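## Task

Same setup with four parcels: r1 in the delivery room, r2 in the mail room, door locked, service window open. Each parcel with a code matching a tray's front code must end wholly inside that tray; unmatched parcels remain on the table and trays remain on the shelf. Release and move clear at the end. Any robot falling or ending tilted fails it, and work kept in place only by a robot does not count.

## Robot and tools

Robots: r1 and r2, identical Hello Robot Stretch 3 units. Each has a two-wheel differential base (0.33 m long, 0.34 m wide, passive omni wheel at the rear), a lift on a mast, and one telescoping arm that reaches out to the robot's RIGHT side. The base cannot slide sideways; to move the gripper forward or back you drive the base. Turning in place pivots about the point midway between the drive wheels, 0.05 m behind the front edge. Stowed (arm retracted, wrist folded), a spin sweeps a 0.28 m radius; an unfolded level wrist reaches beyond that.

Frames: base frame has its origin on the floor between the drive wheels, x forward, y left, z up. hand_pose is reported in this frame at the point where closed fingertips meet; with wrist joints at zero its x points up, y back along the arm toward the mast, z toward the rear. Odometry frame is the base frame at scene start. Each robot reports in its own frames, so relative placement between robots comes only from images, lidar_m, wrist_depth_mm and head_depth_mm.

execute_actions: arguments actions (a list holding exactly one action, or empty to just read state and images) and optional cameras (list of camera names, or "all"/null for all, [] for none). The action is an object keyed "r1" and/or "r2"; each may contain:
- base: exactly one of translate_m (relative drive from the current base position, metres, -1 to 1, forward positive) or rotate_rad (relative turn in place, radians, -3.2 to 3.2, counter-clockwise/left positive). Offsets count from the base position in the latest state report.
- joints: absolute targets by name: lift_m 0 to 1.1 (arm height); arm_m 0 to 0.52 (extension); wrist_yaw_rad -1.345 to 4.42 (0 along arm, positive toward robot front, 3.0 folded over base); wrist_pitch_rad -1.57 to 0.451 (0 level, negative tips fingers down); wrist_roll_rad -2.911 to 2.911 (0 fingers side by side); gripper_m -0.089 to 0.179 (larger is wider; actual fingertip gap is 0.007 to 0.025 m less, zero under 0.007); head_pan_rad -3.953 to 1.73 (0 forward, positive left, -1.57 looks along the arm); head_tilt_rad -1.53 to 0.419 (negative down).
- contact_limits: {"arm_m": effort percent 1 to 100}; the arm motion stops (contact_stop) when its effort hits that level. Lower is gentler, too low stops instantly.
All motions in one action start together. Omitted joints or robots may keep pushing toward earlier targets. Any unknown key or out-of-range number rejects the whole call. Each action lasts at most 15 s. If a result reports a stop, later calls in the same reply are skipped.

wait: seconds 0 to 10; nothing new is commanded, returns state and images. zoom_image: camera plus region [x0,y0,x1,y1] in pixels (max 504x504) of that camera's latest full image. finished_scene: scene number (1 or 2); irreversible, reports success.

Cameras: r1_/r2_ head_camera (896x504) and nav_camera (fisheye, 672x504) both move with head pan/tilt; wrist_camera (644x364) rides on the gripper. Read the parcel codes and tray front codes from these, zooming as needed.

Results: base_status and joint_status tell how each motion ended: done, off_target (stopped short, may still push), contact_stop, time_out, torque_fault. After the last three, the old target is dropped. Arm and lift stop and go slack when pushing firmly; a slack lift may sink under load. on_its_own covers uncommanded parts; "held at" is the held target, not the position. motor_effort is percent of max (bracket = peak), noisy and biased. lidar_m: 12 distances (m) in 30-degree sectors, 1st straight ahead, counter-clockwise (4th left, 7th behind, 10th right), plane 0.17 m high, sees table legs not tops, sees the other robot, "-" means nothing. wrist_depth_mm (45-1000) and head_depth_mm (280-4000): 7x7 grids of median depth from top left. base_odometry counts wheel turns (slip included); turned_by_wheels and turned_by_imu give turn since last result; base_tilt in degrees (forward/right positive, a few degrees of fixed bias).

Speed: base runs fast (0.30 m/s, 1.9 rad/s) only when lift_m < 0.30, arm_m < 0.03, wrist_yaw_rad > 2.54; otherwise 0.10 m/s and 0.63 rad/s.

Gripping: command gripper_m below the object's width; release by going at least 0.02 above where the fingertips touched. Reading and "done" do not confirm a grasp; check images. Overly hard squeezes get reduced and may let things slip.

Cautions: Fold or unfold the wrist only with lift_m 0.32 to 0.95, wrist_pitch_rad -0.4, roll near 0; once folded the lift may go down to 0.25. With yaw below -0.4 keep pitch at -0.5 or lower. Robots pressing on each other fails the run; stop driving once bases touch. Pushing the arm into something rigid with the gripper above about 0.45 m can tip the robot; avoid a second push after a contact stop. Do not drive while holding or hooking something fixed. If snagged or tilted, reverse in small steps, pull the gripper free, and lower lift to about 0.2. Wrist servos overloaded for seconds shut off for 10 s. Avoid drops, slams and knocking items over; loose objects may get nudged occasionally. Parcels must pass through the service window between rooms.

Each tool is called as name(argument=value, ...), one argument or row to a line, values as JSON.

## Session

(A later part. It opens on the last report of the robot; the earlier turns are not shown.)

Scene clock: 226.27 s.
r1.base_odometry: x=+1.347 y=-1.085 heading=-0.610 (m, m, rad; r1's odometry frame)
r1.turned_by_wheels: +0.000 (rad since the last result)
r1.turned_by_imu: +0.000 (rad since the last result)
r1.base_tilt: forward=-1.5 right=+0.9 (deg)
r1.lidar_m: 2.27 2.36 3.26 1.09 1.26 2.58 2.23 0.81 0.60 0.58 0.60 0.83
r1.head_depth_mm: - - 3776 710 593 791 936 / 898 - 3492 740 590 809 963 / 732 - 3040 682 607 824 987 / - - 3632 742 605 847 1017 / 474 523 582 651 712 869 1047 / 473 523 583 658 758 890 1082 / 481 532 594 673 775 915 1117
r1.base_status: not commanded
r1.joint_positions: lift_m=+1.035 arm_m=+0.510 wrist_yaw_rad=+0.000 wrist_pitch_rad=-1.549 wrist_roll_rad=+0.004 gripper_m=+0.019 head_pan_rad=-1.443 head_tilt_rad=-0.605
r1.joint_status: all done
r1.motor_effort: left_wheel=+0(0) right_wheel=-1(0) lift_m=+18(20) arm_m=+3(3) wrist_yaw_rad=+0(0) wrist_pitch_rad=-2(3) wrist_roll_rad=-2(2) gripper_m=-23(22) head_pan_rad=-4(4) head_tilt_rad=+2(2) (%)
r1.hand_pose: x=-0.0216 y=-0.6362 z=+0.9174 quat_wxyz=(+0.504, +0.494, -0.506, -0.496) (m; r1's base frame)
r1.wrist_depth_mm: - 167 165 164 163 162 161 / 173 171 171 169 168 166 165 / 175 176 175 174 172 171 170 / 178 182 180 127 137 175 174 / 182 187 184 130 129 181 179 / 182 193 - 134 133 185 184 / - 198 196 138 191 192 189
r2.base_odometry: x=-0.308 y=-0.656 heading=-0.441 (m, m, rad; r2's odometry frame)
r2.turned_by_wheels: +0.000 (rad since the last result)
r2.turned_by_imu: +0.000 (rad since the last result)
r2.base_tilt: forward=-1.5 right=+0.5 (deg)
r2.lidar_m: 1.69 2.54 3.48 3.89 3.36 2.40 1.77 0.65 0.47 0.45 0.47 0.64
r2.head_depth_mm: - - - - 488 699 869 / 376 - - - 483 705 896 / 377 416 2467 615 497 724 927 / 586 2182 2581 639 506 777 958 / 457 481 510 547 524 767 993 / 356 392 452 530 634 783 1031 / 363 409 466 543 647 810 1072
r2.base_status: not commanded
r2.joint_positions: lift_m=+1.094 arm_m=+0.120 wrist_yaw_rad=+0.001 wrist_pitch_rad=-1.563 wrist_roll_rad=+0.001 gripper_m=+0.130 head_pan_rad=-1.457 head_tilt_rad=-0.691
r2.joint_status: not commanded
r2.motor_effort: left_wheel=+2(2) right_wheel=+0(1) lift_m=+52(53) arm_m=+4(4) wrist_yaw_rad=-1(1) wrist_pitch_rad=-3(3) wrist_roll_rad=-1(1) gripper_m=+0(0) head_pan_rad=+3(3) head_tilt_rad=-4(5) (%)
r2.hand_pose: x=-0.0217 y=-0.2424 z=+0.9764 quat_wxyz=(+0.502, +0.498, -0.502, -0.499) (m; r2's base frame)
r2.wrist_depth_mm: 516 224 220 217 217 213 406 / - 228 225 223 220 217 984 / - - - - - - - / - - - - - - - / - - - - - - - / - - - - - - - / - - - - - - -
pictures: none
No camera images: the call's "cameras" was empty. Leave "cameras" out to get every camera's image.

execute_actions(
  actions=[
    {"r1":{"joints":{"gripper_m":0.11}},"r2":{"joints":{"arm_m":0.15}}},
  ],
  cameras=["r1_wrist_camera","r2_nav_camera"],
)

Scene clock: 229.17 s.
r1.base_odometry: x=+1.347 y=-1.085 heading=-0.610 (m, m, rad; r1's odometry frame)
r1.turned_by_wheels: +0.000 (rad since the last result)
r1.turned_by_imu: +0.000 (rad since the last result)
r1.base_tilt: forward=-1.7 right=+1.1 (deg)
r1.lidar_m: 2.27 2.37 3.25 1.10 1.26 2.58 2.23 0.82 0.60 0.58 0.60 0.82
r1.head_depth_mm: - - 3738 711 593 789 937 / 900 - 3450 754 590 806 963 / 705 - 3052 687 608 826 986 / - - 3602 744 606 845 1020 / 474 522 582 650 714 866 1050 / 473 523 583 659 756 892 1082 / 481 531 594 672 775 913 1113
r1.base_status: not commanded
r1.joint_positions: lift_m=+1.035 arm_m=+0.510 wrist_yaw_rad=+0.000 wrist_pitch_rad=-1.551 wrist_roll_rad=+0.004 gripper_m=+0.110 head_pan_rad=-1.443 head_tilt_rad=-0.605
r1.joint_status: all done
r1.motor_effort: left_wheel=+0(0) right_wheel=-1(1) lift_m=+19(20) arm_m=+3(3) wrist_yaw_rad=+1(1) wrist_pitch_rad=-1(2) wrist_roll_rad=-2(2) gripper_m=+0(96) head_pan_rad=-3(3) head_tilt_rad=+2(2) (%)
r1.hand_pose: x=-0.0216 y=-0.6358 z=+0.9174 quat_wxyz=(+0.504, +0.494, -0.506, -0.496) (m; r1's base frame)
r1.wrist_depth_mm: - 168 165 164 162 162 160 / 173 171 170 168 168 166 164 / 176 176 174 173 172 171 168 / 177 181 179 128 137 175 174 / 181 186 183 131 132 179 178 / 182 193 190 135 136 - 183 / - 199 196 140 191 192 181
r2.base_odometry: x=-0.308 y=-0.656 heading=-0.441 (m, m, rad; r2's odometry frame)
r2.turned_by_wheels: +0.000 (rad since the last result)
r2.turned_by_imu: +0.000 (rad since the last result)
r2.base_tilt: forward=-1.6 right=+0.5 (deg)
r2.lidar_m: 1.69 2.55 3.48 3.89 3.36 2.40 1.77 0.65 0.47 0.45 0.47 0.63
r2.head_depth_mm: - - - 599 504 697 870 / 375 - - - 504 708 896 / 376 417 2570 604 505 725 927 / 589 2192 2608 640 523 746 959 / 458 481 508 548 523 766 996 / 356 393 452 530 635 784 1030 / 361 407 466 543 648 808 1073
r2.base_status: not commanded
r2.joint_positions: lift_m=+1.094 arm_m=+0.150 wrist_yaw_rad=+0.001 wrist_pitch_rad=-1.563 wrist_roll_rad=+0.001 gripper_m=+0.130 head_pan_rad=-1.457 head_tilt_rad=-0.691
r2.joint_status: all done
r2.motor_effort: left_wheel=+1(1) right_wheel=-2(1) lift_m=+52(52) arm_m=+4(5) wrist_yaw_rad=-1(1) wrist_pitch_rad=-3(3) wrist_roll_rad=+0(1) gripper_m=+0(0) head_pan_rad=+3(3) head_tilt_rad=-5(5) (%)
r2.hand_pose: x=-0.0217 y=-0.2724 z=+0.9764 quat_wxyz=(+0.502, +0.498, -0.502, -0.499) (m; r2's base frame)
r2.wrist_depth_mm: 408 223 221 218 215 213 324 / 862 228 226 223 220 218 638 / - - - - - - - / - - - - - - - / - - - - - - - / - - - - - - - / - - - - - - -
pictures: r1_wrist_camera, r2_nav_camera (sideways: a quarter turn counterclockwise sets it upright)
Images, in order (width x height): r1_wrist_camera 644x364, r2_nav_camera 672x504.

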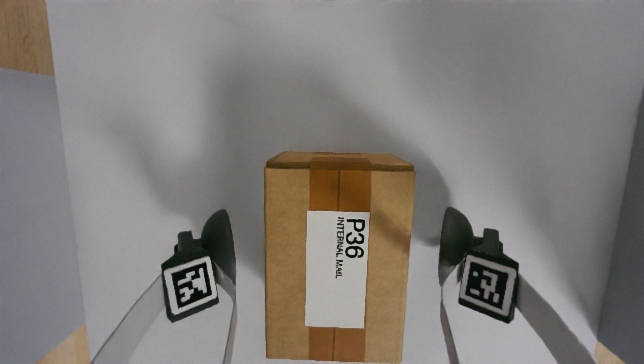

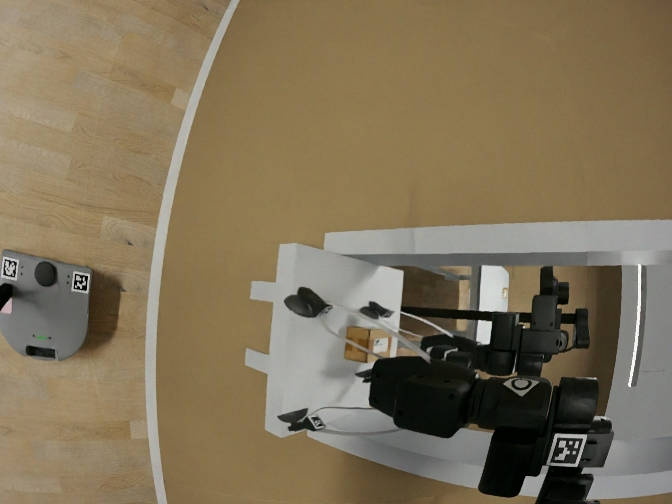

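execute_actions(
  actions=[
    {"r1":{"joints":{"lift_m":1.05,"arm_m":0.25}},"r2":{"joints":{"arm_m":0.39},"contact_limits":{"arm_m":14}}},
  ],
  cameras=["r2_wrist_camera"],
)

Scene clock: 236.73 s.
r1.base_odometry: x=+1.347 y=-1.085 heading=-0.610 (m, m, rad; r1's odometry frame)
r1.turned_by_wheels: +0.000 (rad since the last result)
r1.turned_by_imu: +0.001 (rad since the last result)
r1.base_tilt: forward=-1.4 right=+1.1 (deg)
r1.lidar_m: 2.27 2.36 3.26 1.09 1.26 2.59 2.23 0.81 0.60 0.58 0.60 0.82
r1.head_depth_mm: - - 3105 712 592 792 937 / 887 - - - 590 814 960 / 478 1141 3329 785 588 826 988 / - - 3642 714 603 845 1019 / 474 523 581 652 717 871 1049 / 473 524 584 659 757 890 1083 / 481 532 594 674 776 914 1116
r1.base_status: not commanded
r1.joint_positions: lift_m=+1.050 arm_m=+0.250 wrist_yaw_rad=+0.000 wrist_pitch_rad=-1.551 wrist_roll_rad=+0.004 gripper_m=+0.110 head_pan_rad=-1.443 head_tilt_rad=-0.605
r1.joint_status: all done
r1.motor_effort: left_wheel=+0(0) right_wheel=-2(1) lift_m=+32(34) arm_m=-2(4) wrist_yaw_rad=+0(0) wrist_pitch_rad=-1(1) wrist_roll_rad=-2(2) gripper_m=+0(1) head_pan_rad=-3(4) head_tilt_rad=+1(2) (%)
r1.hand_pose: x=-0.0216 y=-0.3762 z=+0.9317 quat_wxyz=(+0.504, +0.494, -0.505, -0.496) (m; r1's base frame)
r1.wrist_depth_mm: 469 181 179 178 178 175 175 / - - - 967 977 213 937 / - - - - - - - / - - - - - - - / - - - - - - - / - - - - - - - / - - - - - - -
r2.base_odometry: x=-0.308 y=-0.656 heading=-0.441 (m, m, rad; r2's odometry frame)
r2.turned_by_wheels: +0.000 (rad since the last result)
r2.turned_by_imu: +0.000 (rad since the last result)
r2.base_tilt: forward=-1.6 right=+0.5 (deg)
r2.lidar_m: 1.69 2.55 3.50 3.88 3.34 2.40 1.77 0.65 0.47 0.45 0.47 0.63
r2.head_depth_mm: - - 2813 624 502 685 869 / - - 2563 600 504 705 895 / 603 1622 2545 600 505 725 928 / - 2194 2576 639 506 741 958 / 457 481 507 547 523 763 994 / 355 393 452 529 634 786 1031 / 362 408 466 543 650 810 1071
r2.base_status: not commanded
r2.joint_positions: lift_m=+1.094 arm_m=+0.390 wrist_yaw_rad=+0.001 wrist_pitch_rad=-1.563 wrist_roll_rad=+0.001 gripper_m=+0.130 head_pan_rad=-1.457 head_tilt_rad=-0.691
r2.joint_status: all done
r2.motor_effort: left_wheel=+2(1) right_wheel=+0(2) lift_m=+52(52) arm_m=+4(3) wrist_yaw_rad=+0(0) wrist_pitch_rad=-3(3) wrist_roll_rad=+0(1) gripper_m=+0(0) head_pan_rad=+3(3) head_tilt_rad=-5(5) (%)
r2.contact_limits: arm_m 14 (drawing in: default 17, maximum 29; extending or still: default 25, maximum 40)
r2.hand_pose: x=-0.0216 y=-0.5123 z=+0.9764 quat_wxyz=(+0.502, +0.498, -0.502, -0.499) (m; r2's base frame)
r2.wrist_depth_mm: - 222 220 217 215 212 - / - 227 224 223 220 217 - / 200 233 230 225 224 222 210 / 201 237 235 181 228 227 199 / 202 242 241 185 233 231 198 / 202 238 246 190 239 - 198 / 197 257 254 249 246 245 180
pictures: r2_wrist_camera
Images, in order (width x height): r2_wrist_camera 644x364.

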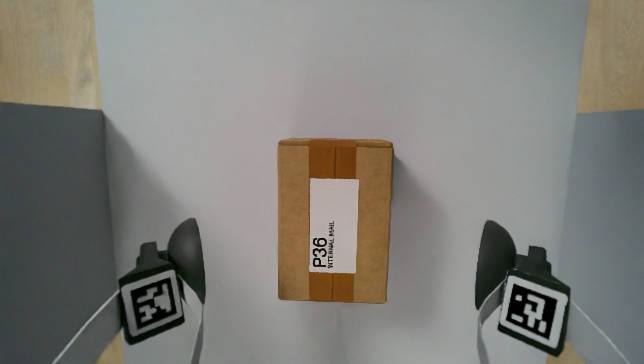

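execute_actions(
  actions=[
    {"r1":{"joints":{"arm_m":0.16}},"r2":{"joints":{"lift_m":1.041,"gripper_m":0.105}}},
  ],
  cameras=["r2_wrist_camera"],
)

Scene clock: 240.93 s.
r1.base_odometry: x=+1.347 y=-1.085 heading=-0.610 (m, m, rad; r1's odometry frame)
r1.turned_by_wheels: +0.000 (rad since the last result)
r1.turned_by_imu: +0.001 (rad since the last result)
r1.base_tilt: forward=-1.5 right=+1.0 (deg)
r1.lidar_m: 2.27 2.36 3.25 1.09 1.26 2.59 2.25 0.81 0.60 0.58 0.60 0.82
r1.head_depth_mm: - - - 692 574 776 943 / 1021 502 - - - 806 962 / 1018 528 1337 767 - 830 988 / - - 3620 742 607 823 1015 / 473 522 581 652 717 865 1049 / 473 524 584 659 758 890 1081 / 481 531 593 672 777 914 1116
r1.base_status: not commanded
r1.joint_positions: lift_m=+1.050 arm_m=+0.160 wrist_yaw_rad=+0.000 wrist_pitch_rad=-1.551 wrist_roll_rad=+0.004 gripper_m=+0.110 head_pan_rad=-1.443 head_tilt_rad=-0.605
r1.joint_status: all done
r1.motor_effort: left_wheel=+0(0) right_wheel=-1(1) lift_m=+32(33) arm_m=-2(6) wrist_yaw_rad=+0(0) wrist_pitch_rad=-2(1) wrist_roll_rad=-2(2) gripper_m=+0(0) head_pan_rad=-3(3) head_tilt_rad=+2(2) (%)
r1.hand_pose: x=-0.0216 y=-0.2862 z=+0.9317 quat_wxyz=(+0.504, +0.494, -0.505, -0.496) (m; r1's base frame)
r1.wrist_depth_mm: 842 823 808 806 777 785 759 / - - - - - - - / - - - - - - - / - - - - - - - / - - - - - - - / - - - - - - - / - - - - - - -
r2.base_odometry: x=-0.308 y=-0.656 heading=-0.441 (m, m, rad; r2's odometry frame)
r2.turned_by_wheels: +0.000 (rad since the last result)
r2.turned_by_imu: +0.000 (rad since the last result)
r2.base_tilt: forward=-1.6 right=+0.6 (deg)
r2.lidar_m: 1.69 2.55 3.48 3.87 3.35 2.40 1.77 0.65 0.47 0.45 0.47 0.64
r2.head_depth_mm: - 3756 2786 635 503 686 874 / 661 - 2513 599 505 704 895 / 678 1629 2472 593 505 723 927 / - 2215 2590 640 506 745 960 / 457 482 507 549 522 762 994 / 356 393 453 531 636 784 1032 / 361 407 465 543 650 806 1069
r2.base_status: not commanded
r2.joint_positions: lift_m=+1.042 arm_m=+0.390 wrist_yaw_rad=+0.001 wrist_pitch_rad=-1.563 wrist_roll_rad=+0.001 gripper_m=+0.105 head_pan_rad=-1.457 head_tilt_rad=-0.691
r2.joint_status: all done
r2.motor_effort: left_wheel=+1(2) right_wheel=-1(1) lift_m=+12(50) arm_m=+4(4) wrist_yaw_rad=+0(0) wrist_pitch_rad=-3(3) wrist_roll_rad=+0(0) gripper_m=+0(79) head_pan_rad=+3(3) head_tilt_rad=-5(4) (%)
r2.hand_pose: x=-0.0216 y=-0.5123 z=+0.9242 quat_wxyz=(+0.502, +0.498, -0.502, -0.499) (m; r2's base frame)
r2.wrist_depth_mm: 173 171 169 167 165 163 161 / 177 175 172 171 169 167 166 / 179 179 177 174 173 170 169 / 184 183 180 128 128 175 173 / 189 188 184 130 178 177 176 / 193 192 136 134 158 - 180 / 198 197 194 137 186 189 184
pictures: r2_wrist_camera
Images, in order (width x height): r2_wrist_camera 644x364.

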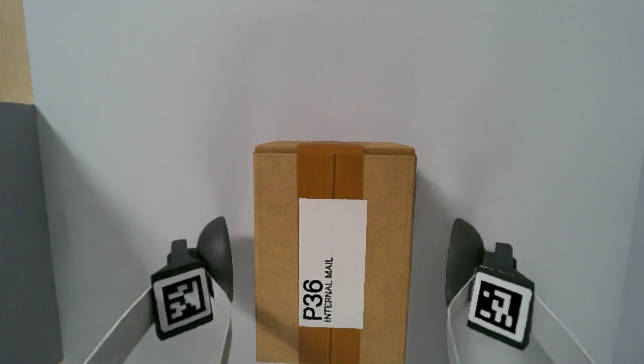

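execute_actions(
  actions=[
    {"r2":{"joints":{"gripper_m":0.015}}},
  ],
  cameras=["r2_wrist_camera"],
)

Scene clock: 244.07 s.
r1.base_odometry: x=+1.347 y=-1.085 heading=-0.610 (m, m, rad; r1's odometry frame)
r1.turned_by_wheels: +0.000 (rad since the last result)
r1.turned_by_imu: +0.000 (rad since the last result)
r1.base_tilt: forward=-1.5 right=+0.9 (deg)
r1.lidar_m: 2.27 2.36 3.24 1.09 1.26 2.58 2.24 0.81 0.60 0.58 0.60 0.82
r1.head_depth_mm: - - - 691 575 776 940 / 1023 502 - - - 802 960 / 1019 527 1342 693 - 829 987 / - - 3649 745 607 824 1016 / 474 523 580 652 719 862 1049 / 473 524 583 659 759 889 1086 / 481 532 593 673 773 916 1116
r1.base_status: not commanded
r1.joint_positions: lift_m=+1.050 arm_m=+0.160 wrist_yaw_rad=+0.000 wrist_pitch_rad=-1.551 wrist_roll_rad=+0.004 gripper_m=+0.110 head_pan_rad=-1.443 head_tilt_rad=-0.605
r1.joint_status: not commanded
r1.motor_effort: left_wheel=+0(0) right_wheel=+0(1) lift_m=+33(32) arm_m=-2(3) wrist_yaw_rad=+0(0) wrist_pitch_rad=-2(1) wrist_roll_rad=-2(2) gripper_m=+1(1) head_pan_rad=-3(4) head_tilt_rad=+2(2) (%)
r1.hand_pose: x=-0.0216 y=-0.2862 z=+0.9317 quat_wxyz=(+0.504, +0.494, -0.505, -0.496) (m; r1's base frame)
r1.wrist_depth_mm: 849 831 814 797 799 760 767 / - - - - - - - / - - - - - - - / - - - - - - - / - - - - - - - / - - - - - - - / - - - - - - -
r2.base_odometry: x=-0.308 y=-0.656 heading=-0.441 (m, m, rad; r2's odometry frame)
r2.turned_by_wheels: +0.000 (rad since the last result)
r2.turned_by_imu: +0.000 (rad since the last result)
r2.base_tilt: forward=-1.6 right=+0.5 (deg)
r2.lidar_m: 1.69 2.54 3.47 3.89 3.36 2.40 1.78 0.65 0.47 0.45 0.47 0.64
r2.head_depth_mm: - 3747 2810 636 503 687 868 / 663 - 2490 571 503 702 896 / 679 1614 2461 594 505 724 931 / - 2213 2589 639 506 743 954 / 456 482 510 548 521 760 989 / 356 391 451 529 631 785 1026 / 362 407 465 542 649 807 1071
r2.base_status: not commanded
r2.joint_positions: lift_m=+1.042 arm_m=+0.390 wrist_yaw_rad=+0.001 wrist_pitch_rad=-1.563 wrist_roll_rad=+0.001 gripper_m=+0.016 head_pan_rad=-1.457 head_tilt_rad=-0.691
r2.joint_status: all done
r2.motor_effort: left_wheel=+2(2) right_wheel=-1(1) lift_m=+12(12) arm_m=+4(4) wrist_yaw_rad=+1(0) wrist_pitch_rad=-3(3) wrist_roll_rad=-1(1) gripper_m=-16(90) head_pan_rad=+3(3) head_tilt_rad=-6(5) (%)
r2.hand_pose: x=-0.0216 y=-0.5123 z=+0.9241 quat_wxyz=(+0.502, +0.498, -0.502, -0.499) (m; r2's base frame)
r2.wrist_depth_mm: 173 171 169 167 165 163 162 / 178 175 173 171 168 167 165 / 180 179 177 174 172 171 169 / 185 183 181 124 124 174 172 / 188 187 184 127 127 178 176 / 193 192 188 130 129 182 180 / 198 196 195 133 132 188 184
pictures: r2_wrist_camera
Images, in order (width x height): r2_wrist_camera 644x364.

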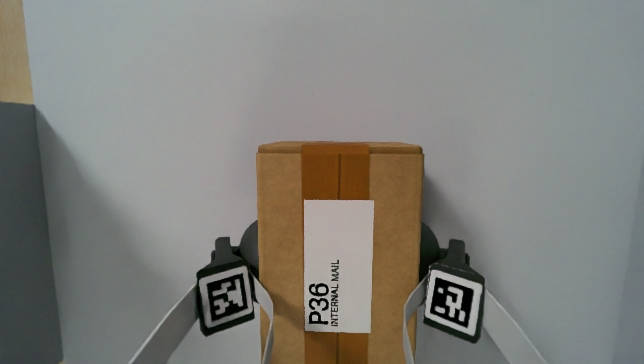

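execute_actions(
  actions=[
    {"r1":{"joints":{"arm_m":0.0,"gripper_m":0.05,"head_pan_rad":1.57,"head_tilt_rad":-0.35}},"r2":{"joints":{"lift_m":1.062,"arm_m":0.13}}},
  ],
  cameras=["r2_wrist_camera"],
)

Scene clock: 255.93 s.
r1.base_odometry: x=+1.347 y=-1.085 heading=-0.610 (m, m, rad; r1's odometry frame)
r1.turned_by_wheels: +0.000 (rad since the last result)
r1.turned_by_imu: +0.001 (rad since the last result)
r1.base_tilt: forward=-1.5 right=+1.0 (deg)
r1.lidar_m: 2.27 2.36 3.27 1.09 1.26 2.59 2.24 0.82 0.60 0.58 0.60 0.82
r1.head_depth_mm: 3309 3536 3713 3879 2686 1927 1502 / 3282 3483 3677 3874 2550 1908 1502 / 3288 3450 3702 1969 1202 1706 1390 / 3285 3440 3684 1758 1225 1905 1486 / 3321 3481 3693 1730 1216 1889 1472 / 3283 3470 3700 1721 1271 1870 1468 / 3262 3422 3692 3859 - 1650 1375
r1.base_status: not commanded
r1.joint_positions: lift_m=+1.050 arm_m=+0.003 wrist_yaw_rad=+0.000 wrist_pitch_rad=-1.551 wrist_roll_rad=+0.004 gripper_m=+0.050 head_pan_rad=+1.563 head_tilt_rad=-0.359
r1.joint_status: all done
joint sent to its limit — the command would take r1.arm_m past its lower limit, so that joint was sent only as far as its limit.
r1.motor_effort: left_wheel=+0(0) right_wheel=+0(1) lift_m=+33(33) arm_m=-2(2) wrist_yaw_rad=+0(0) wrist_pitch_rad=-2(2) wrist_roll_rad=-2(2) gripper_m=+0(94) head_pan_rad=+3(46) head_tilt_rad=+3(21) (%)
r1.hand_pose: x=-0.0216 y=-0.1287 z=+0.9317 quat_wxyz=(+0.504, +0.494, -0.505, -0.496) (m; r1's base frame)
r1.wrist_depth_mm: - - - - - - 976 / - - - - - - - / - - - - - - - / - - - - - - - / - - - - - - - / - - - - - - - / - - - - - - -
r2.base_odometry: x=-0.308 y=-0.656 heading=-0.441 (m, m, rad; r2's odometry frame)
r2.turned_by_wheels: +0.000 (rad since the last result)
r2.turned_by_imu: +0.000 (rad since the last result)
r2.base_tilt: forward=-1.7 right=+0.5 (deg)
r2.lidar_m: 1.70 2.54 3.46 3.89 3.36 2.39 1.78 0.65 0.47 0.45 0.47 0.64
r2.head_depth_mm: 3839 - - 635 488 702 868 / 831 3470 - - 387 339 896 / 863 2023 2692 638 491 347 929 / - 2193 2587 641 507 755 961 / 457 483 509 549 522 766 989 / 356 394 452 531 633 789 1037 / 362 408 466 543 650 811 1068
r2.base_status: not commanded
r2.joint_positions: lift_m=+1.061 arm_m=+0.130 wrist_yaw_rad=+0.001 wrist_pitch_rad=-1.563 wrist_roll_rad=+0.001 gripper_m=+0.016 head_pan_rad=-1.457 head_tilt_rad=-0.691
r2.joint_status: all done
r2.motor_effort: left_wheel=+2(2) right_wheel=+0(2) lift_m=+54(58) arm_m=-3(4) wrist_yaw_rad=+0(1) wrist_pitch_rad=-3(3) wrist_roll_rad=-1(1) gripper_m=-16(15) head_pan_rad=+4(4) head_tilt_rad=-5(5) (%)
r2.hand_pose: x=-0.0216 y=-0.2531 z=+0.9434 quat_wxyz=(+0.502, +0.498, -0.502, -0.499) (m; r2's base frame)
r2.wrist_depth_mm: 431 190 188 186 184 181 180 / 917 194 193 191 188 186 185 / - - - - - - - / - - - 124 124 - - / - - - 127 126 - - / - - - 130 129 - - / - - - 133 132 - -
pictures: r2_wrist_camera
Images, in order (width x height): r2_wrist_camera 644x364.

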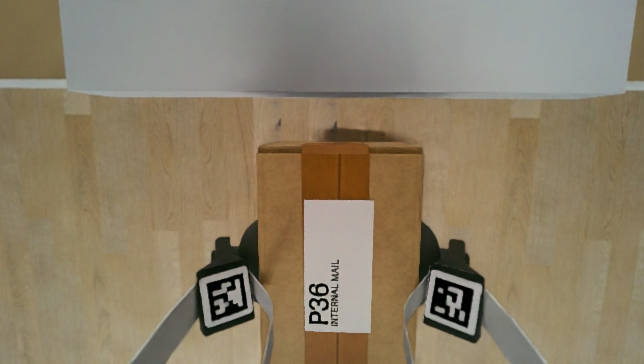

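execute_actions(
  actions=[],
)

Scene clock: 262.17 s.
r1.base_odometry: x=+1.347 y=-1.085 heading=-0.610 (m, m, rad; r1's odometry frame)
r1.turned_by_wheels: +0.000 (rad since the last result)
r1.turned_by_imu: +0.000 (rad since the last result)
r1.base_tilt: forward=-1.6 right=+0.9 (deg)
r1.lidar_m: 2.27 2.36 3.26 1.09 1.26 2.59 2.24 0.81 0.60 0.58 0.60 0.82
r1.head_depth_mm: 3268 3473 3732 3893 2677 1930 1501 / 3272 3475 3664 3851 2526 1925 1500 / 3286 3444 3682 1954 1205 1721 1397 / 3277 3518 3659 1753 1224 1902 1484 / 3275 3499 3630 1735 1210 1885 1474 / 3237 3440 3680 1718 1269 1865 1474 / 3246 3415 3731 3778 - 1651 1374
r1.base_status: not commanded
r1.joint_positions: lift_m=+1.050 arm_m=+0.003 wrist_yaw_rad=+0.000 wrist_pitch_rad=-1.551 wrist_roll_rad=+0.004 gripper_m=+0.050 head_pan_rad=+1.563 head_tilt_rad=-0.359
r1.joint_status: all done
joint sent to its limit — the command would take r1.arm_m past its lower limit, so that joint was sent only as far as its limit.
r1.motor_effort: left_wheel=+0(0) right_wheel=-1(1) lift_m=+33(33) arm_m=-2(2) wrist_yaw_rad=+0(0) wrist_pitch_rad=-1(2) wrist_roll_rad=-2(2) gripper_m=+0(94) head_pan_rad=+3(46) head_tilt_rad=+4(21) (%)
r1.hand_pose: x=-0.0216 y=-0.1287 z=+0.9317 quat_wxyz=(+0.504, +0.494, -0.505, -0.496) (m; r1's base frame)
r1.wrist_depth_mm: - - - - - - - / - - - - - - - / - - - - - - - / - - - - - - - / - - - - - - - / - - - - - - - / - - - - - - -
r2.base_odometry: x=-0.308 y=-0.656 heading=-0.441 (m, m, rad; r2's odometry frame)
r2.turned_by_wheels: +0.000 (rad since the last result)
r2.turned_by_imu: +0.000 (rad since the last result)
r2.base_tilt: forward=-1.6 right=+0.5 (deg)
r2.lidar_m: 1.69 2.54 3.48 3.89 3.35 2.40 1.77 0.65 0.47 0.45 0.47 0.64
r2.head_depth_mm: 3850 - - 634 487 702 869 / 831 3414 - - 386 339 891 / 861 2016 2680 639 489 348 926 / - 2200 2602 640 506 756 960 / 457 482 508 549 522 764 992 / 356 394 452 530 635 787 1030 / 362 408 466 542 648 812 1068
r2.base_status: not commanded
r2.joint_positions: lift_m=+1.061 arm_m=+0.130 wrist_yaw_rad=+0.001 wrist_pitch_rad=-1.563 wrist_roll_rad=+0.001 gripper_m=+0.016 head_pan_rad=-1.457 head_tilt_rad=-0.691
r2.joint_status: all done
r2.motor_effort: left_wheel=+2(2) right_wheel=-1(2) lift_m=+53(58) arm_m=-3(4) wrist_yaw_rad=-1(1) wrist_pitch_rad=-3(3) wrist_roll_rad=+0(1) gripper_m=-16(15) head_pan_rad=+3(4) head_tilt_rad=-5(5) (%)
r2.hand_pose: x=-0.0216 y=-0.2531 z=+0.9434 quat_wxyz=(+0.502, +0.498, -0.502, -0.499) (m; r2's base frame)
r2.wrist_depth_mm: 428 190 188 187 183 182 181 / 919 195 192 190 188 186 184 / - - - - - - - / - - - 124 124 - - / - - - 127 126 - - / - - - 130 128 - - / - - - 133 132 - -
pictures: r1_head_camera (sideways: a quarter turn clockwise sets it upright), r1_nav_camera (sideways: a quarter turn counterclockwise sets it upright), r1_wrist_camera, r2_head_camera (sideways: a quarter turn clockwise sets it upright), r2_nav_camera (sideways: a quarter turn counterclockwise sets it upright), r2_wrist_camera
Images, in order (width x height): r1_head_camera 896x504, r1_nav_camera 672x504, r1_wrist_camera 644x364, r2_head_camera 896x504, r2_nav_camera 672x504, r2_wrist_camera 644x364.

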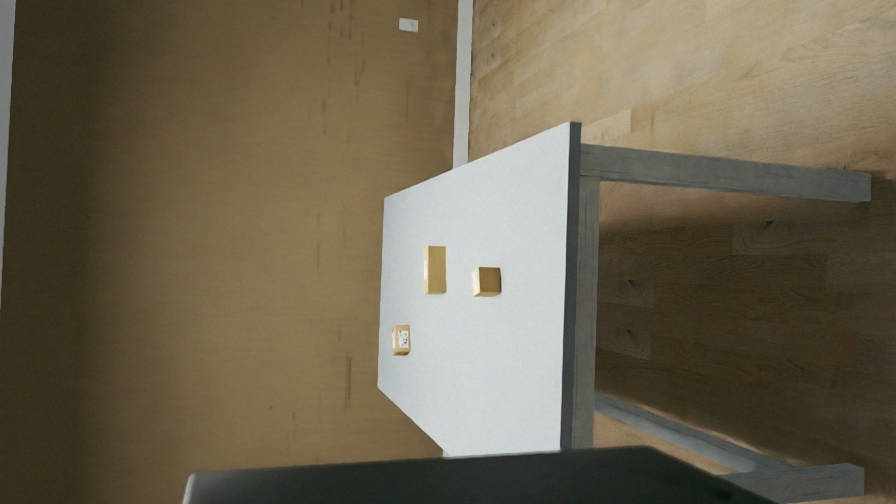

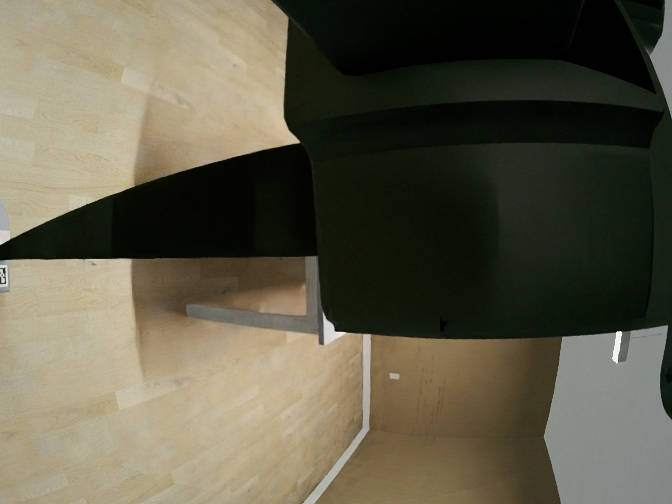

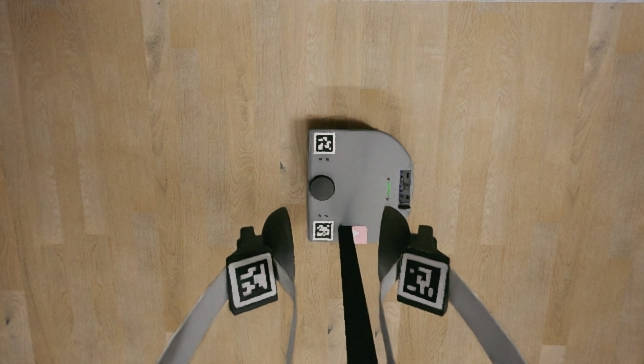

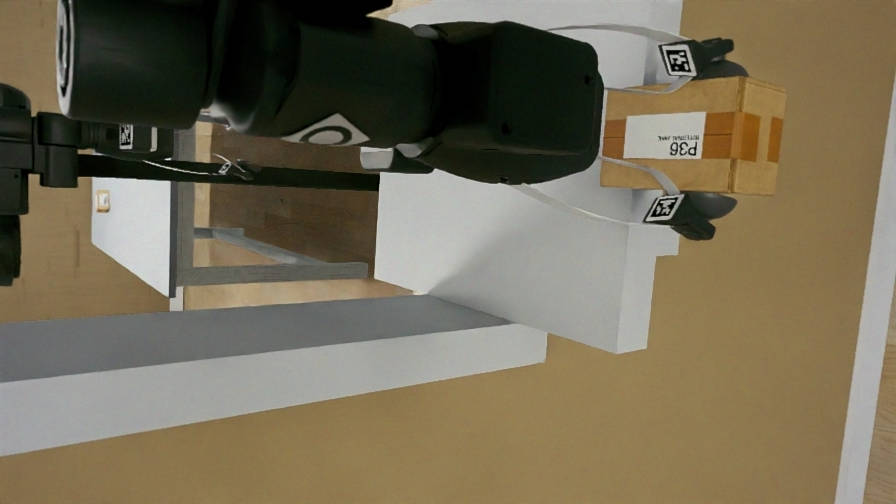

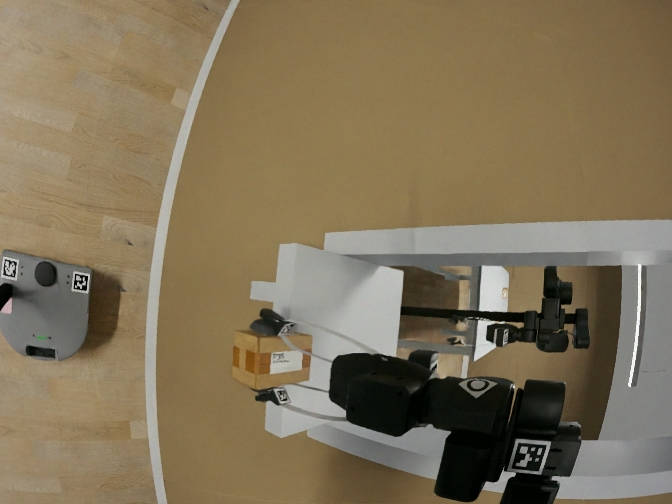

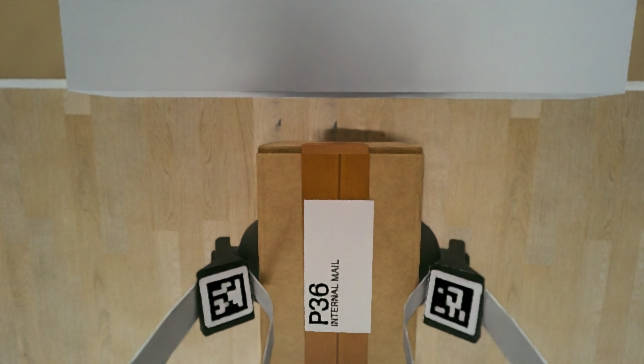

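execute_actions(
  actions=[
    {"r2": {"base": {"rotate_rad": 1.662}, "joints": {"lift_m": 0.78, "arm_m": 0.0, "wrist_yaw_rad": 2.7, "head_pan_rad": 0.0, "head_tilt_rad": -0.5}}},
  ],
  cameras=["r2_head_camera", "r2_nav_camera", "r2_wrist_camera"],
)

Scene clock: 268.60 s.
r1.base_odometry: x=+1.347 y=-1.085 heading=-0.610 (m, m, rad; r1's odometry frame)
r1.turned_by_wheels: +0.000 (rad since the last result)
r1.turned_by_imu: +0.001 (rad since the last result)
r1.base_tilt: forward=-1.5 right=+0.9 (deg)
r1.lidar_m: 2.27 2.36 3.23 1.09 1.26 2.59 2.24 0.82 0.60 0.58 0.60 0.82
r1.head_depth_mm: 3276 3487 3692 3887 2704 1937 1500 / 3292 3499 3693 3853 2535 1924 1500 / 3311 3456 3687 1958 1205 1709 1394 / 3243 3488 3725 1760 1223 1900 1483 / 3281 3426 3682 1737 1210 1889 1469 / 3279 3459 3656 1712 1274 1861 1469 / 3264 3436 3683 3766 - 1646 1372
r1.base_status: not commanded
r1.joint_positions: lift_m=+1.050 arm_m=+0.003 wrist_yaw_rad=+0.000 wrist_pitch_rad=-1.551 wrist_roll_rad=+0.004 gripper_m=+0.050 head_pan_rad=+1.563 head_tilt_rad=-0.359
r1.joint_status: not commanded
r1.motor_effort: left_wheel=+0(0) right_wheel=-1(1) lift_m=+33(33) arm_m=-2(2) wrist_yaw_rad=+0(0) wrist_pitch_rad=-1(2) wrist_roll_rad=-2(2) gripper_m=+0(0) head_pan_rad=+3(4) head_tilt_rad=+4(3) (%)
r1.hand_pose: x=-0.0216 y=-0.1287 z=+0.9317 quat_wxyz=(+0.504, +0.494, -0.505, -0.496) (m; r1's base frame)
r1.wrist_depth_mm: - - - - - - - / - - - - - - - / - - - - - - - / - - - - - - - / - - - - - - - / - - - - - - - / - - - - - - -
r2.base_odometry: x=-0.308 y=-0.656 heading=+1.221 (m, m, rad; r2's odometry frame)
r2.turned_by_wheels: +1.662 (rad since the last result)
r2.turned_by_imu: +1.638 (rad since the last result)
r2.base_tilt: forward=-1.6 right=+0.5 (deg)
r2.lidar_m: 3.90 3.08 2.35 1.26 0.59 0.46 0.45 0.48 0.71 2.46 2.61 3.84
r2.head_depth_mm: 3118 3399 3684 2808 2023 1587 1294 / 3171 3371 3764 2770 2009 1563 1291 / 3208 3447 3697 2820 2017 1565 1301 / 3276 3451 3703 2826 2044 1584 1302 / 3242 3459 3848 2809 2032 1581 1303 / 3245 3595 3794 2812 2041 1584 1304 / 3324 3694 3955 2851 2044 1588 1308
r2.base_status: done
r2.joint_positions: lift_m=+0.781 arm_m=+0.000 wrist_yaw_rad=+2.698 wrist_pitch_rad=-1.563 wrist_roll_rad=+0.001 gripper_m=+0.016 head_pan_rad=-0.007 head_tilt_rad=-0.507
r2.joint_status: all done
r2.motor_effort: left_wheel=-2(5) right_wheel=+2(4) lift_m=+13(41) arm_m=-3(4) wrist_yaw_rad=+2(5) wrist_pitch_rad=-3(3) wrist_roll_rad=-1(1) gripper_m=-16(16) head_pan_rad=+3(42) head_tilt_rad=+3(22) (%)
r2.hand_pose: x=-0.0307 y=-0.1656 z=+0.6631 quat_wxyz=(+0.597, +0.599, +0.375, +0.379) (m; r2's base frame)
r2.wrist_depth_mm: 685 801 - 788 787 770 755 / 637 828 - - 794 783 777 / 598 838 - - 820 796 800 / 562 780 846 124 124 842 814 / 531 721 875 127 126 844 846 / 502 670 830 130 129 860 851 / 475 606 925 133 132 885 871
pictures: r2_head_camera (sideways: a quarter turn clockwise sets it upright), r2_nav_camera (sideways: a quarter turn counterclockwise sets it upright), r2_wrist_camera
Images, in order (width x height): r2_head_camera 896x504, r2_nav_camera 672x504, r2_wrist_camera 644x364.

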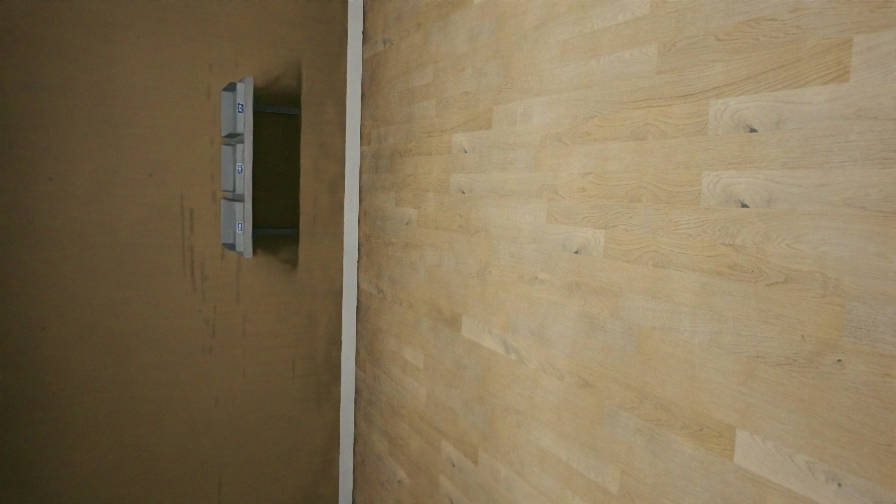

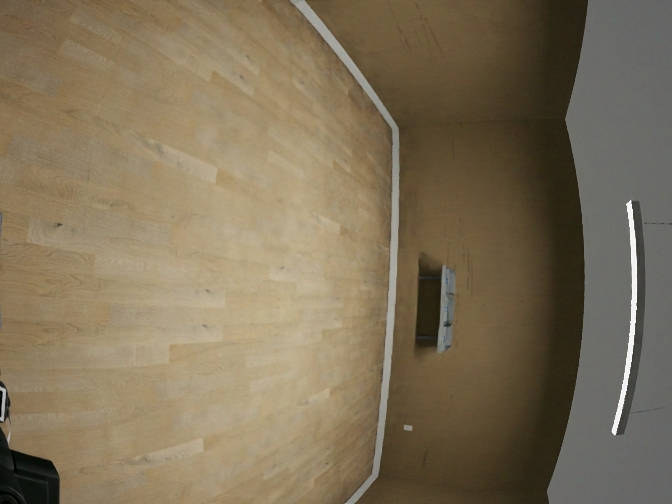

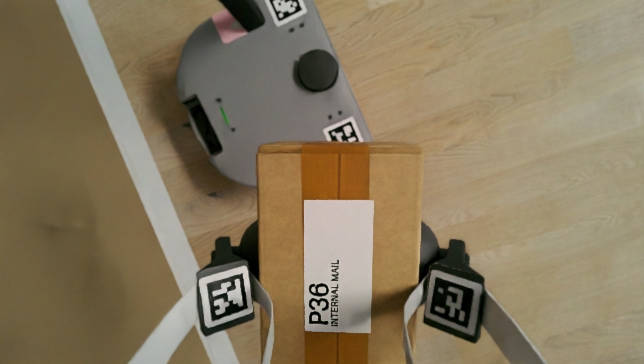

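execute_actions(
  actions=[
    {"r2": {"base": {"translate_m": 0.41}, "joints": {"lift_m": 0.293, "wrist_pitch_rad": -0.4}}},
  ],
  cameras=["r2_wrist_camera"],
)

execute_actions(
  actions=[
    {"r2": {"base": {"translate_m": 1.0}}},
  ],
  cameras=["r2_head_camera"],
)

execute_actions(
  actions=[
    {"r2": {"base": {"translate_m": 1.0}}},
  ],
  cameras=["r2_head_camera", "r2_nav_camera", "r2_wrist_camera"],
)

Scene clock: 280.20 s.
r1.base_odometry: x=+1.347 y=-1.085 heading=-0.610 (m, m, rad; r1's odometry frame)
r1.turned_by_wheels: +0.000 (rad since the last result)
r1.turned_by_imu: +0.001 (rad since the last result)
r1.base_tilt: forward=-1.7 right=+1.0 (deg)
r1.lidar_m: 2.27 2.36 3.25 1.09 1.26 2.59 2.24 0.82 0.60 0.58 0.60 0.82
r1.head_depth_mm: 3290 3535 3701 3865 2704 1931 1506 / 3274 3506 3701 3880 2529 1912 1495 / 3259 3450 3690 1968 1204 1710 1392 / 3300 3521 3702 1759 1223 1903 1484 / 3265 3508 3683 1748 1205 1892 1478 / 3259 3432 3661 1706 1266 1871 1461 / 3284 3438 3700 3825 - 1655 1376
r1.base_status: not commanded
r1.joint_positions: lift_m=+1.050 arm_m=+0.003 wrist_yaw_rad=+0.000 wrist_pitch_rad=-1.551 wrist_roll_rad=+0.004 gripper_m=+0.050 head_pan_rad=+1.563 head_tilt_rad=-0.359
r1.joint_status: not commanded
r1.motor_effort: left_wheel=+0(0) right_wheel=-1(0) lift_m=+33(33) arm_m=-2(2) wrist_yaw_rad=+0(0) wrist_pitch_rad=-1(2) wrist_roll_rad=-2(2) gripper_m=+0(0) head_pan_rad=+4(3) head_tilt_rad=+4(3) (%)
r1.hand_pose: x=-0.0216 y=-0.1287 z=+0.9317 quat_wxyz=(+0.504, +0.494, -0.505, -0.496) (m; r1's base frame)
r1.wrist_depth_mm: - - - - - - - / - - - - - - - / - - - - - - - / - - - - - - - / - - - - - - - / - - - - - - - / - - - - - - -
r2.base_odometry: x=-0.167 y=-0.271 heading=+1.220 (m, m, rad; r2's odometry frame)
r2.turned_by_wheels: +0.000 (rad since the last result)
r2.turned_by_imu: +0.000 (rad since the last result)
r2.base_tilt: forward=-1.7 right=+0.5 (deg)
r2.lidar_m: 3.49 3.00 2.31 2.26 1.14 0.88 0.86 0.92 1.34 2.49 2.66 3.55
r2.head_depth_mm: 2796 2995 3314 2814 2031 1571 1295 / 2846 3056 3418 2803 2013 1584 1289 / 2839 3094 3354 2832 2051 1575 1297 / 2907 3127 3437 2858 2022 1575 1302 / 2915 3191 3494 2833 2024 1585 1304 / 2939 3244 3472 2885 2040 1587 1292 / 2966 3208 3457 2864 2042 1585 1310
r2.base_status: done
r2.joint_positions: lift_m=+0.294 arm_m=+0.000 wrist_yaw_rad=+2.698 wrist_pitch_rad=-0.432 wrist_roll_rad=+0.001 gripper_m=+0.016 head_pan_rad=-0.007 head_tilt_rad=-0.507
r2.joint_status: all done
r2.motor_effort: left_wheel=-2(3) right_wheel=+2(4) lift_m=+13(13) arm_m=-3(3) wrist_yaw_rad=+2(2) wrist_pitch_rad=+17(17) wrist_roll_rad=-1(1) gripper_m=-16(16) head_pan_rad=+3(3) head_tilt_rad=+4(3) (%)
r2.hand_pose: x=+0.0743 y=+0.0556 z=+0.3034 quat_wxyz=(+0.300, +0.707, -0.004, +0.640) (m; r2's base frame)
r2.wrist_depth_mm: - - - - - - - / - - - - - - - / - - - 994 - 995 985 / 824 783 750 124 124 766 767 / - 644 637 127 127 623 626 / - 537 - 130 128 530 524 / 457 - - 133 132 449 456
pictures: r2_wrist_camera
Images, in order (width x height): r2_wrist_camera 644x364.

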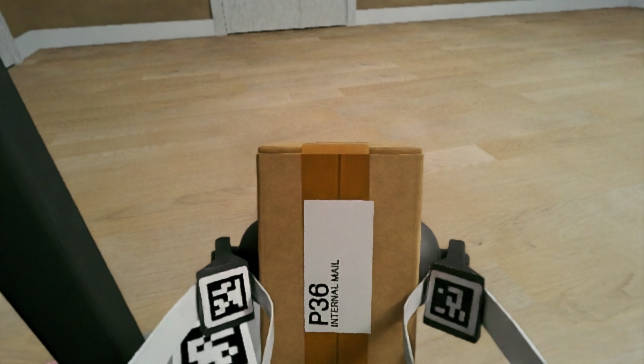

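Scene clock: 285.23 s.
r1.base_odometry: x=+1.347 y=-1.085 heading=-0.610 (m, m, rad; r1's odometry frame)
r1.turned_by_wheels: +0.000 (rad since the last result)
r1.turned_by_imu: +0.001 (rad since the last result)
r1.base_tilt: forward=-1.6 right=+0.9 (deg)
r1.lidar_m: 2.27 2.36 3.26 1.09 1.26 2.58 2.24 0.82 0.60 0.58 0.60 0.82
r1.head_depth_mm: 3273 3481 3691 3882 2701 1937 1503 / 3307 3498 3688 3894 2546 1915 1491 / 3314 3487 3666 1952 1199 1705 1392 / 3287 3486 3725 1752 1219 1902 1482 / 3262 3510 3668 1747 1209 1888 1480 / 3271 3476 3700 1707 1271 1862 1469 / 3243 3398 3669 3774 - 1647 1377
r1.base_status: not commanded
r1.joint_positions: lift_m=+1.050 arm_m=+0.003 wrist_yaw_rad=+0.000 wrist_pitch_rad=-1.551 wrist_roll_rad=+0.004 gripper_m=+0.050 head_pan_rad=+1.563 head_tilt_rad=-0.359
r1.joint_status: not commanded
r1.motor_effort: left_wheel=+0(0) right_wheel=-1(2) lift_m=+33(33) arm_m=-2(2) wrist_yaw_rad=+0(0) wrist_pitch_rad=-1(2) wrist_roll_rad=-2(2) gripper_m=+0(0) head_pan_rad=+3(4) head_tilt_rad=+4(4) (%)
r1.hand_pose: x=-0.0216 y=-0.1287 z=+0.9317 quat_wxyz=(+0.504, +0.494, -0.505, -0.496) (m; r1's base frame)
r1.wrist_depth_mm: - - - - - - - / - - - - - - - / - - - - - - - / - - - - - - - / - - - - - - - / - - - - - - - / - - - - - - -
r2.base_odometry: x=+0.176 y=+0.669 heading=+1.220 (m, m, rad; r2's odometry frame)
r2.turned_by_wheels: +0.000 (rad since the last result)
r2.turned_by_imu: -0.001 (rad since the last result)
r2.base_tilt: forward=-1.6 right=+0.5 (deg)
r2.lidar_m: 2.47 2.64 2.25 2.18 2.33 1.89 1.87 1.99 2.62 2.58 2.74 2.52
r2.head_depth_mm: 2015 2159 2273 2505 2024 1586 1294 / 2012 2196 2295 2571 2020 1574 1299 / 2036 2220 2332 2582 2038 1586 1303 / 2050 2228 2430 2595 2034 1588 1303 / 2077 2267 2465 2633 2039 1588 1302 / 2107 2299 2521 2622 2038 1592 1304 / 2111 2302 2512 2731 2056 1595 1299
r2.base_status: done
r2.joint_positions: lift_m=+0.294 arm_m=+0.000 wrist_yaw_rad=+2.698 wrist_pitch_rad=-0.431 wrist_roll_rad=+0.001 gripper_m=+0.016 head_pan_rad=-0.007 head_tilt_rad=-0.506
r2.joint_status: not commanded
r2.motor_effort: left_wheel=-1(7) right_wheel=+1(7) lift_m=+12(13) arm_m=-3(3) wrist_yaw_rad=+2(2) wrist_pitch_rad=+17(17) wrist_roll_rad=-1(0) gripper_m=-16(16) head_pan_rad=+3(4) head_tilt_rad=+3(4) (%)
r2.hand_pose: x=+0.0743 y=+0.0557 z=+0.3035 quat_wxyz=(+0.300, +0.707, -0.004, +0.640) (m; r2's base frame)
r2.wrist_depth_mm: - - - - - - - / - - - - - - - / - - - - - 994 981 / 807 791 757 124 124 761 757 / - 640 634 127 126 623 619 / - 538 - 130 128 524 529 / 449 - - 133 133 444 459
pictures: r2_head_camera (sideways: a quarter turn clockwise sets it upright)
Images, in order (width x height): r2_head_camera 896x504.

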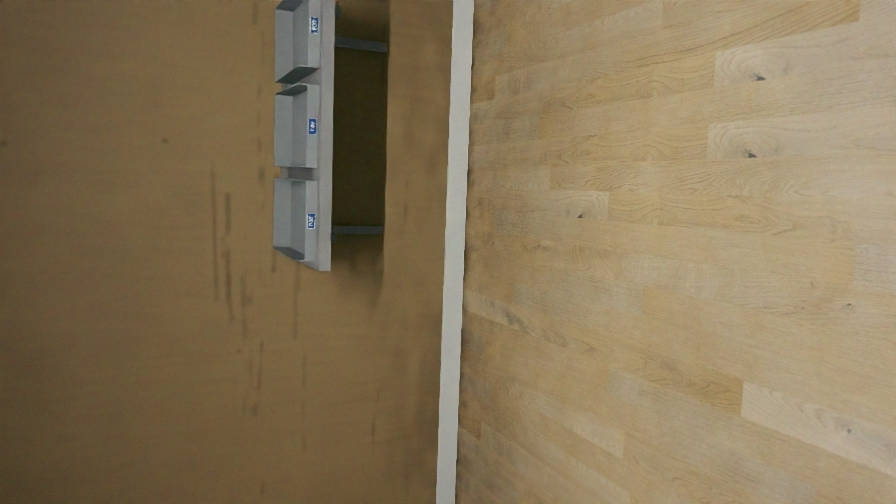

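Scene clock: 290.27 s.
r1.base_odometry: x=+1.347 y=-1.085 heading=-0.610 (m, m, rad; r1's odometry frame)
r1.turned_by_wheels: +0.000 (rad since the last result)
r1.turned_by_imu: +0.001 (rad since the last result)
r1.base_tilt: forward=-1.5 right=+1.0 (deg)
r1.lidar_m: 2.27 2.36 3.25 1.10 1.26 2.58 2.23 0.82 0.60 0.58 0.60 0.82
r1.head_depth_mm: 3299 3478 3709 3883 2718 1934 1502 / 3285 3467 3718 3844 2554 1914 1498 / 3298 3494 3661 1964 1204 1700 1391 / 3264 3493 3643 1756 1224 1899 1477 / 3310 3429 3688 1738 1212 1875 1477 / 3282 3464 3647 1716 1272 1871 1470 / 3251 3421 3685 3796 - 1643 1371
r1.base_status: not commanded
r1.joint_positions: lift_m=+1.050 arm_m=+0.003 wrist_yaw_rad=+0.000 wrist_pitch_rad=-1.551 wrist_roll_rad=+0.004 gripper_m=+0.050 head_pan_rad=+1.563 head_tilt_rad=-0.359
r1.joint_status: not commanded
r1.motor_effort: left_wheel=+0(0) right_wheel=+0(2) lift_m=+33(33) arm_m=-2(2) wrist_yaw_rad=+0(0) wrist_pitch_rad=-1(1) wrist_roll_rad=-2(2) gripper_m=+0(0) head_pan_rad=+3(3) head_tilt_rad=+3(4) (%)
r1.hand_pose: x=-0.0216 y=-0.1287 z=+0.9317 quat_wxyz=(+0.504, +0.494, -0.505, -0.496) (m; r1's base frame)
r1.wrist_depth_mm: - - - - - - - / - - - - - - - / - - - - - - - / - - - - - - - / - - - - - - - / - - - - - - - / - - - - - - -
r2.base_odometry: x=+0.520 y=+1.608 heading=+1.220 (m, m, rad; r2's odometry frame)
r2.turned_by_wheels: +0.000 (rad since the last result)
r2.turned_by_imu: -0.001 (rad since the last result)
r2.base_tilt: forward=-1.6 right=+0.5 (deg)
r2.lidar_m: 1.47 1.57 2.16 2.12 2.26 2.92 2.86 3.06 2.71 2.65 1.94 1.50
r2.head_depth_mm: 1177 1268 1368 1237 1672 1580 1290 / 1178 1281 1377 1241 1705 1582 1291 / 1203 1292 1398 1249 1733 1578 1297 / 1203 1316 1430 1248 1761 1588 1297 / 1221 1326 1451 1592 1786 1601 1301 / 1236 1337 1472 1623 1804 1597 1310 / 1245 1351 1492 1645 1818 1580 1303
r2.base_status: done
r2.joint_positions: lift_m=+0.294 arm_m=+0.000 wrist_yaw_rad=+2.698 wrist_pitch_rad=-0.431 wrist_roll_rad=+0.001 gripper_m=+0.016 head_pan_rad=-0.007 head_tilt_rad=-0.506
r2.joint_status: not commanded
r2.motor_effort: left_wheel=-1(7) right_wheel=+1(7) lift_m=+12(13) arm_m=-3(3) wrist_yaw_rad=+1(2) wrist_pitch_rad=+17(17) wrist_roll_rad=-1(1) gripper_m=-16(16) head_pan_rad=+3(3) head_tilt_rad=+2(3) (%)
r2.hand_pose: x=+0.0743 y=+0.0557 z=+0.3035 quat_wxyz=(+0.300, +0.707, -0.004, +0.640) (m; r2's base frame)
r2.wrist_depth_mm: - - - - - - - / - - - - - - - / - - - - - 988 973 / 820 785 757 124 124 776 767 / - 637 643 127 126 633 628 / - 534 - 130 128 529 528 / 455 - - 133 132 448 455
pictures: r2_head_camera (sideways: a quarter turn clockwise sets it upright), r2_nav_camera (sideways: a quarter turn counterclockwise sets it upright), r2_wrist_camera
Images, in order (width x height): r2_head_camera 896x504, r2_nav_camera 672x504, r2_wrist_camera 644x364.

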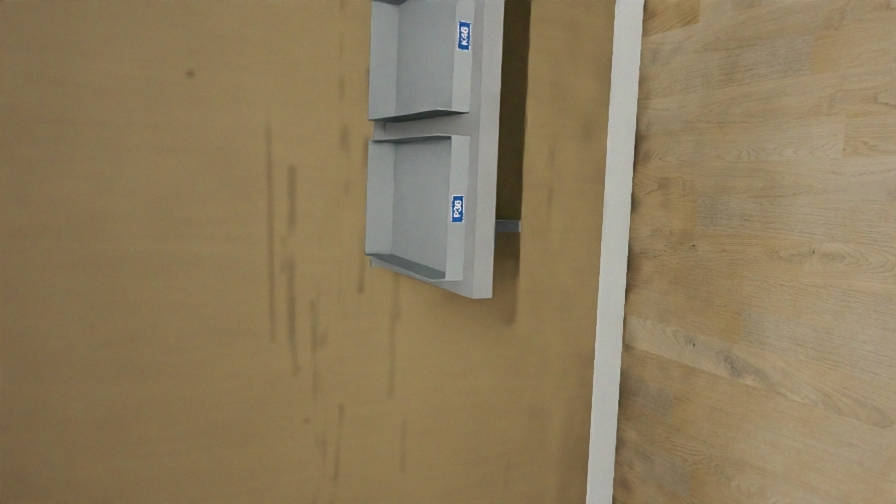

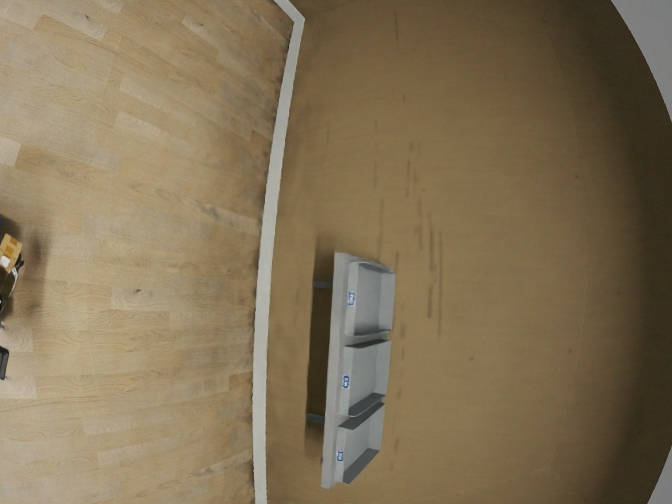

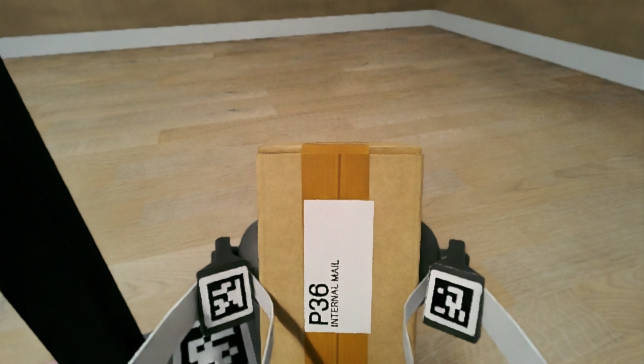

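zoom_image(
  camera="r2_head_camera",
  region=[420, 0, 520, 250],
)

Region (420, 0, 520, 250) of r2_head_camera's 896x504 image, scaled by 2.016, with more detail than that image has; it fills the left 202 columns of this view, and the rest is white.

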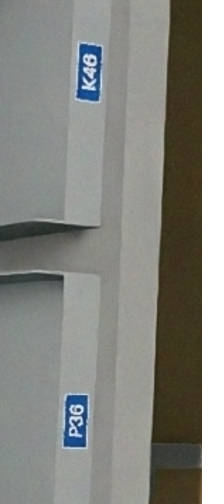

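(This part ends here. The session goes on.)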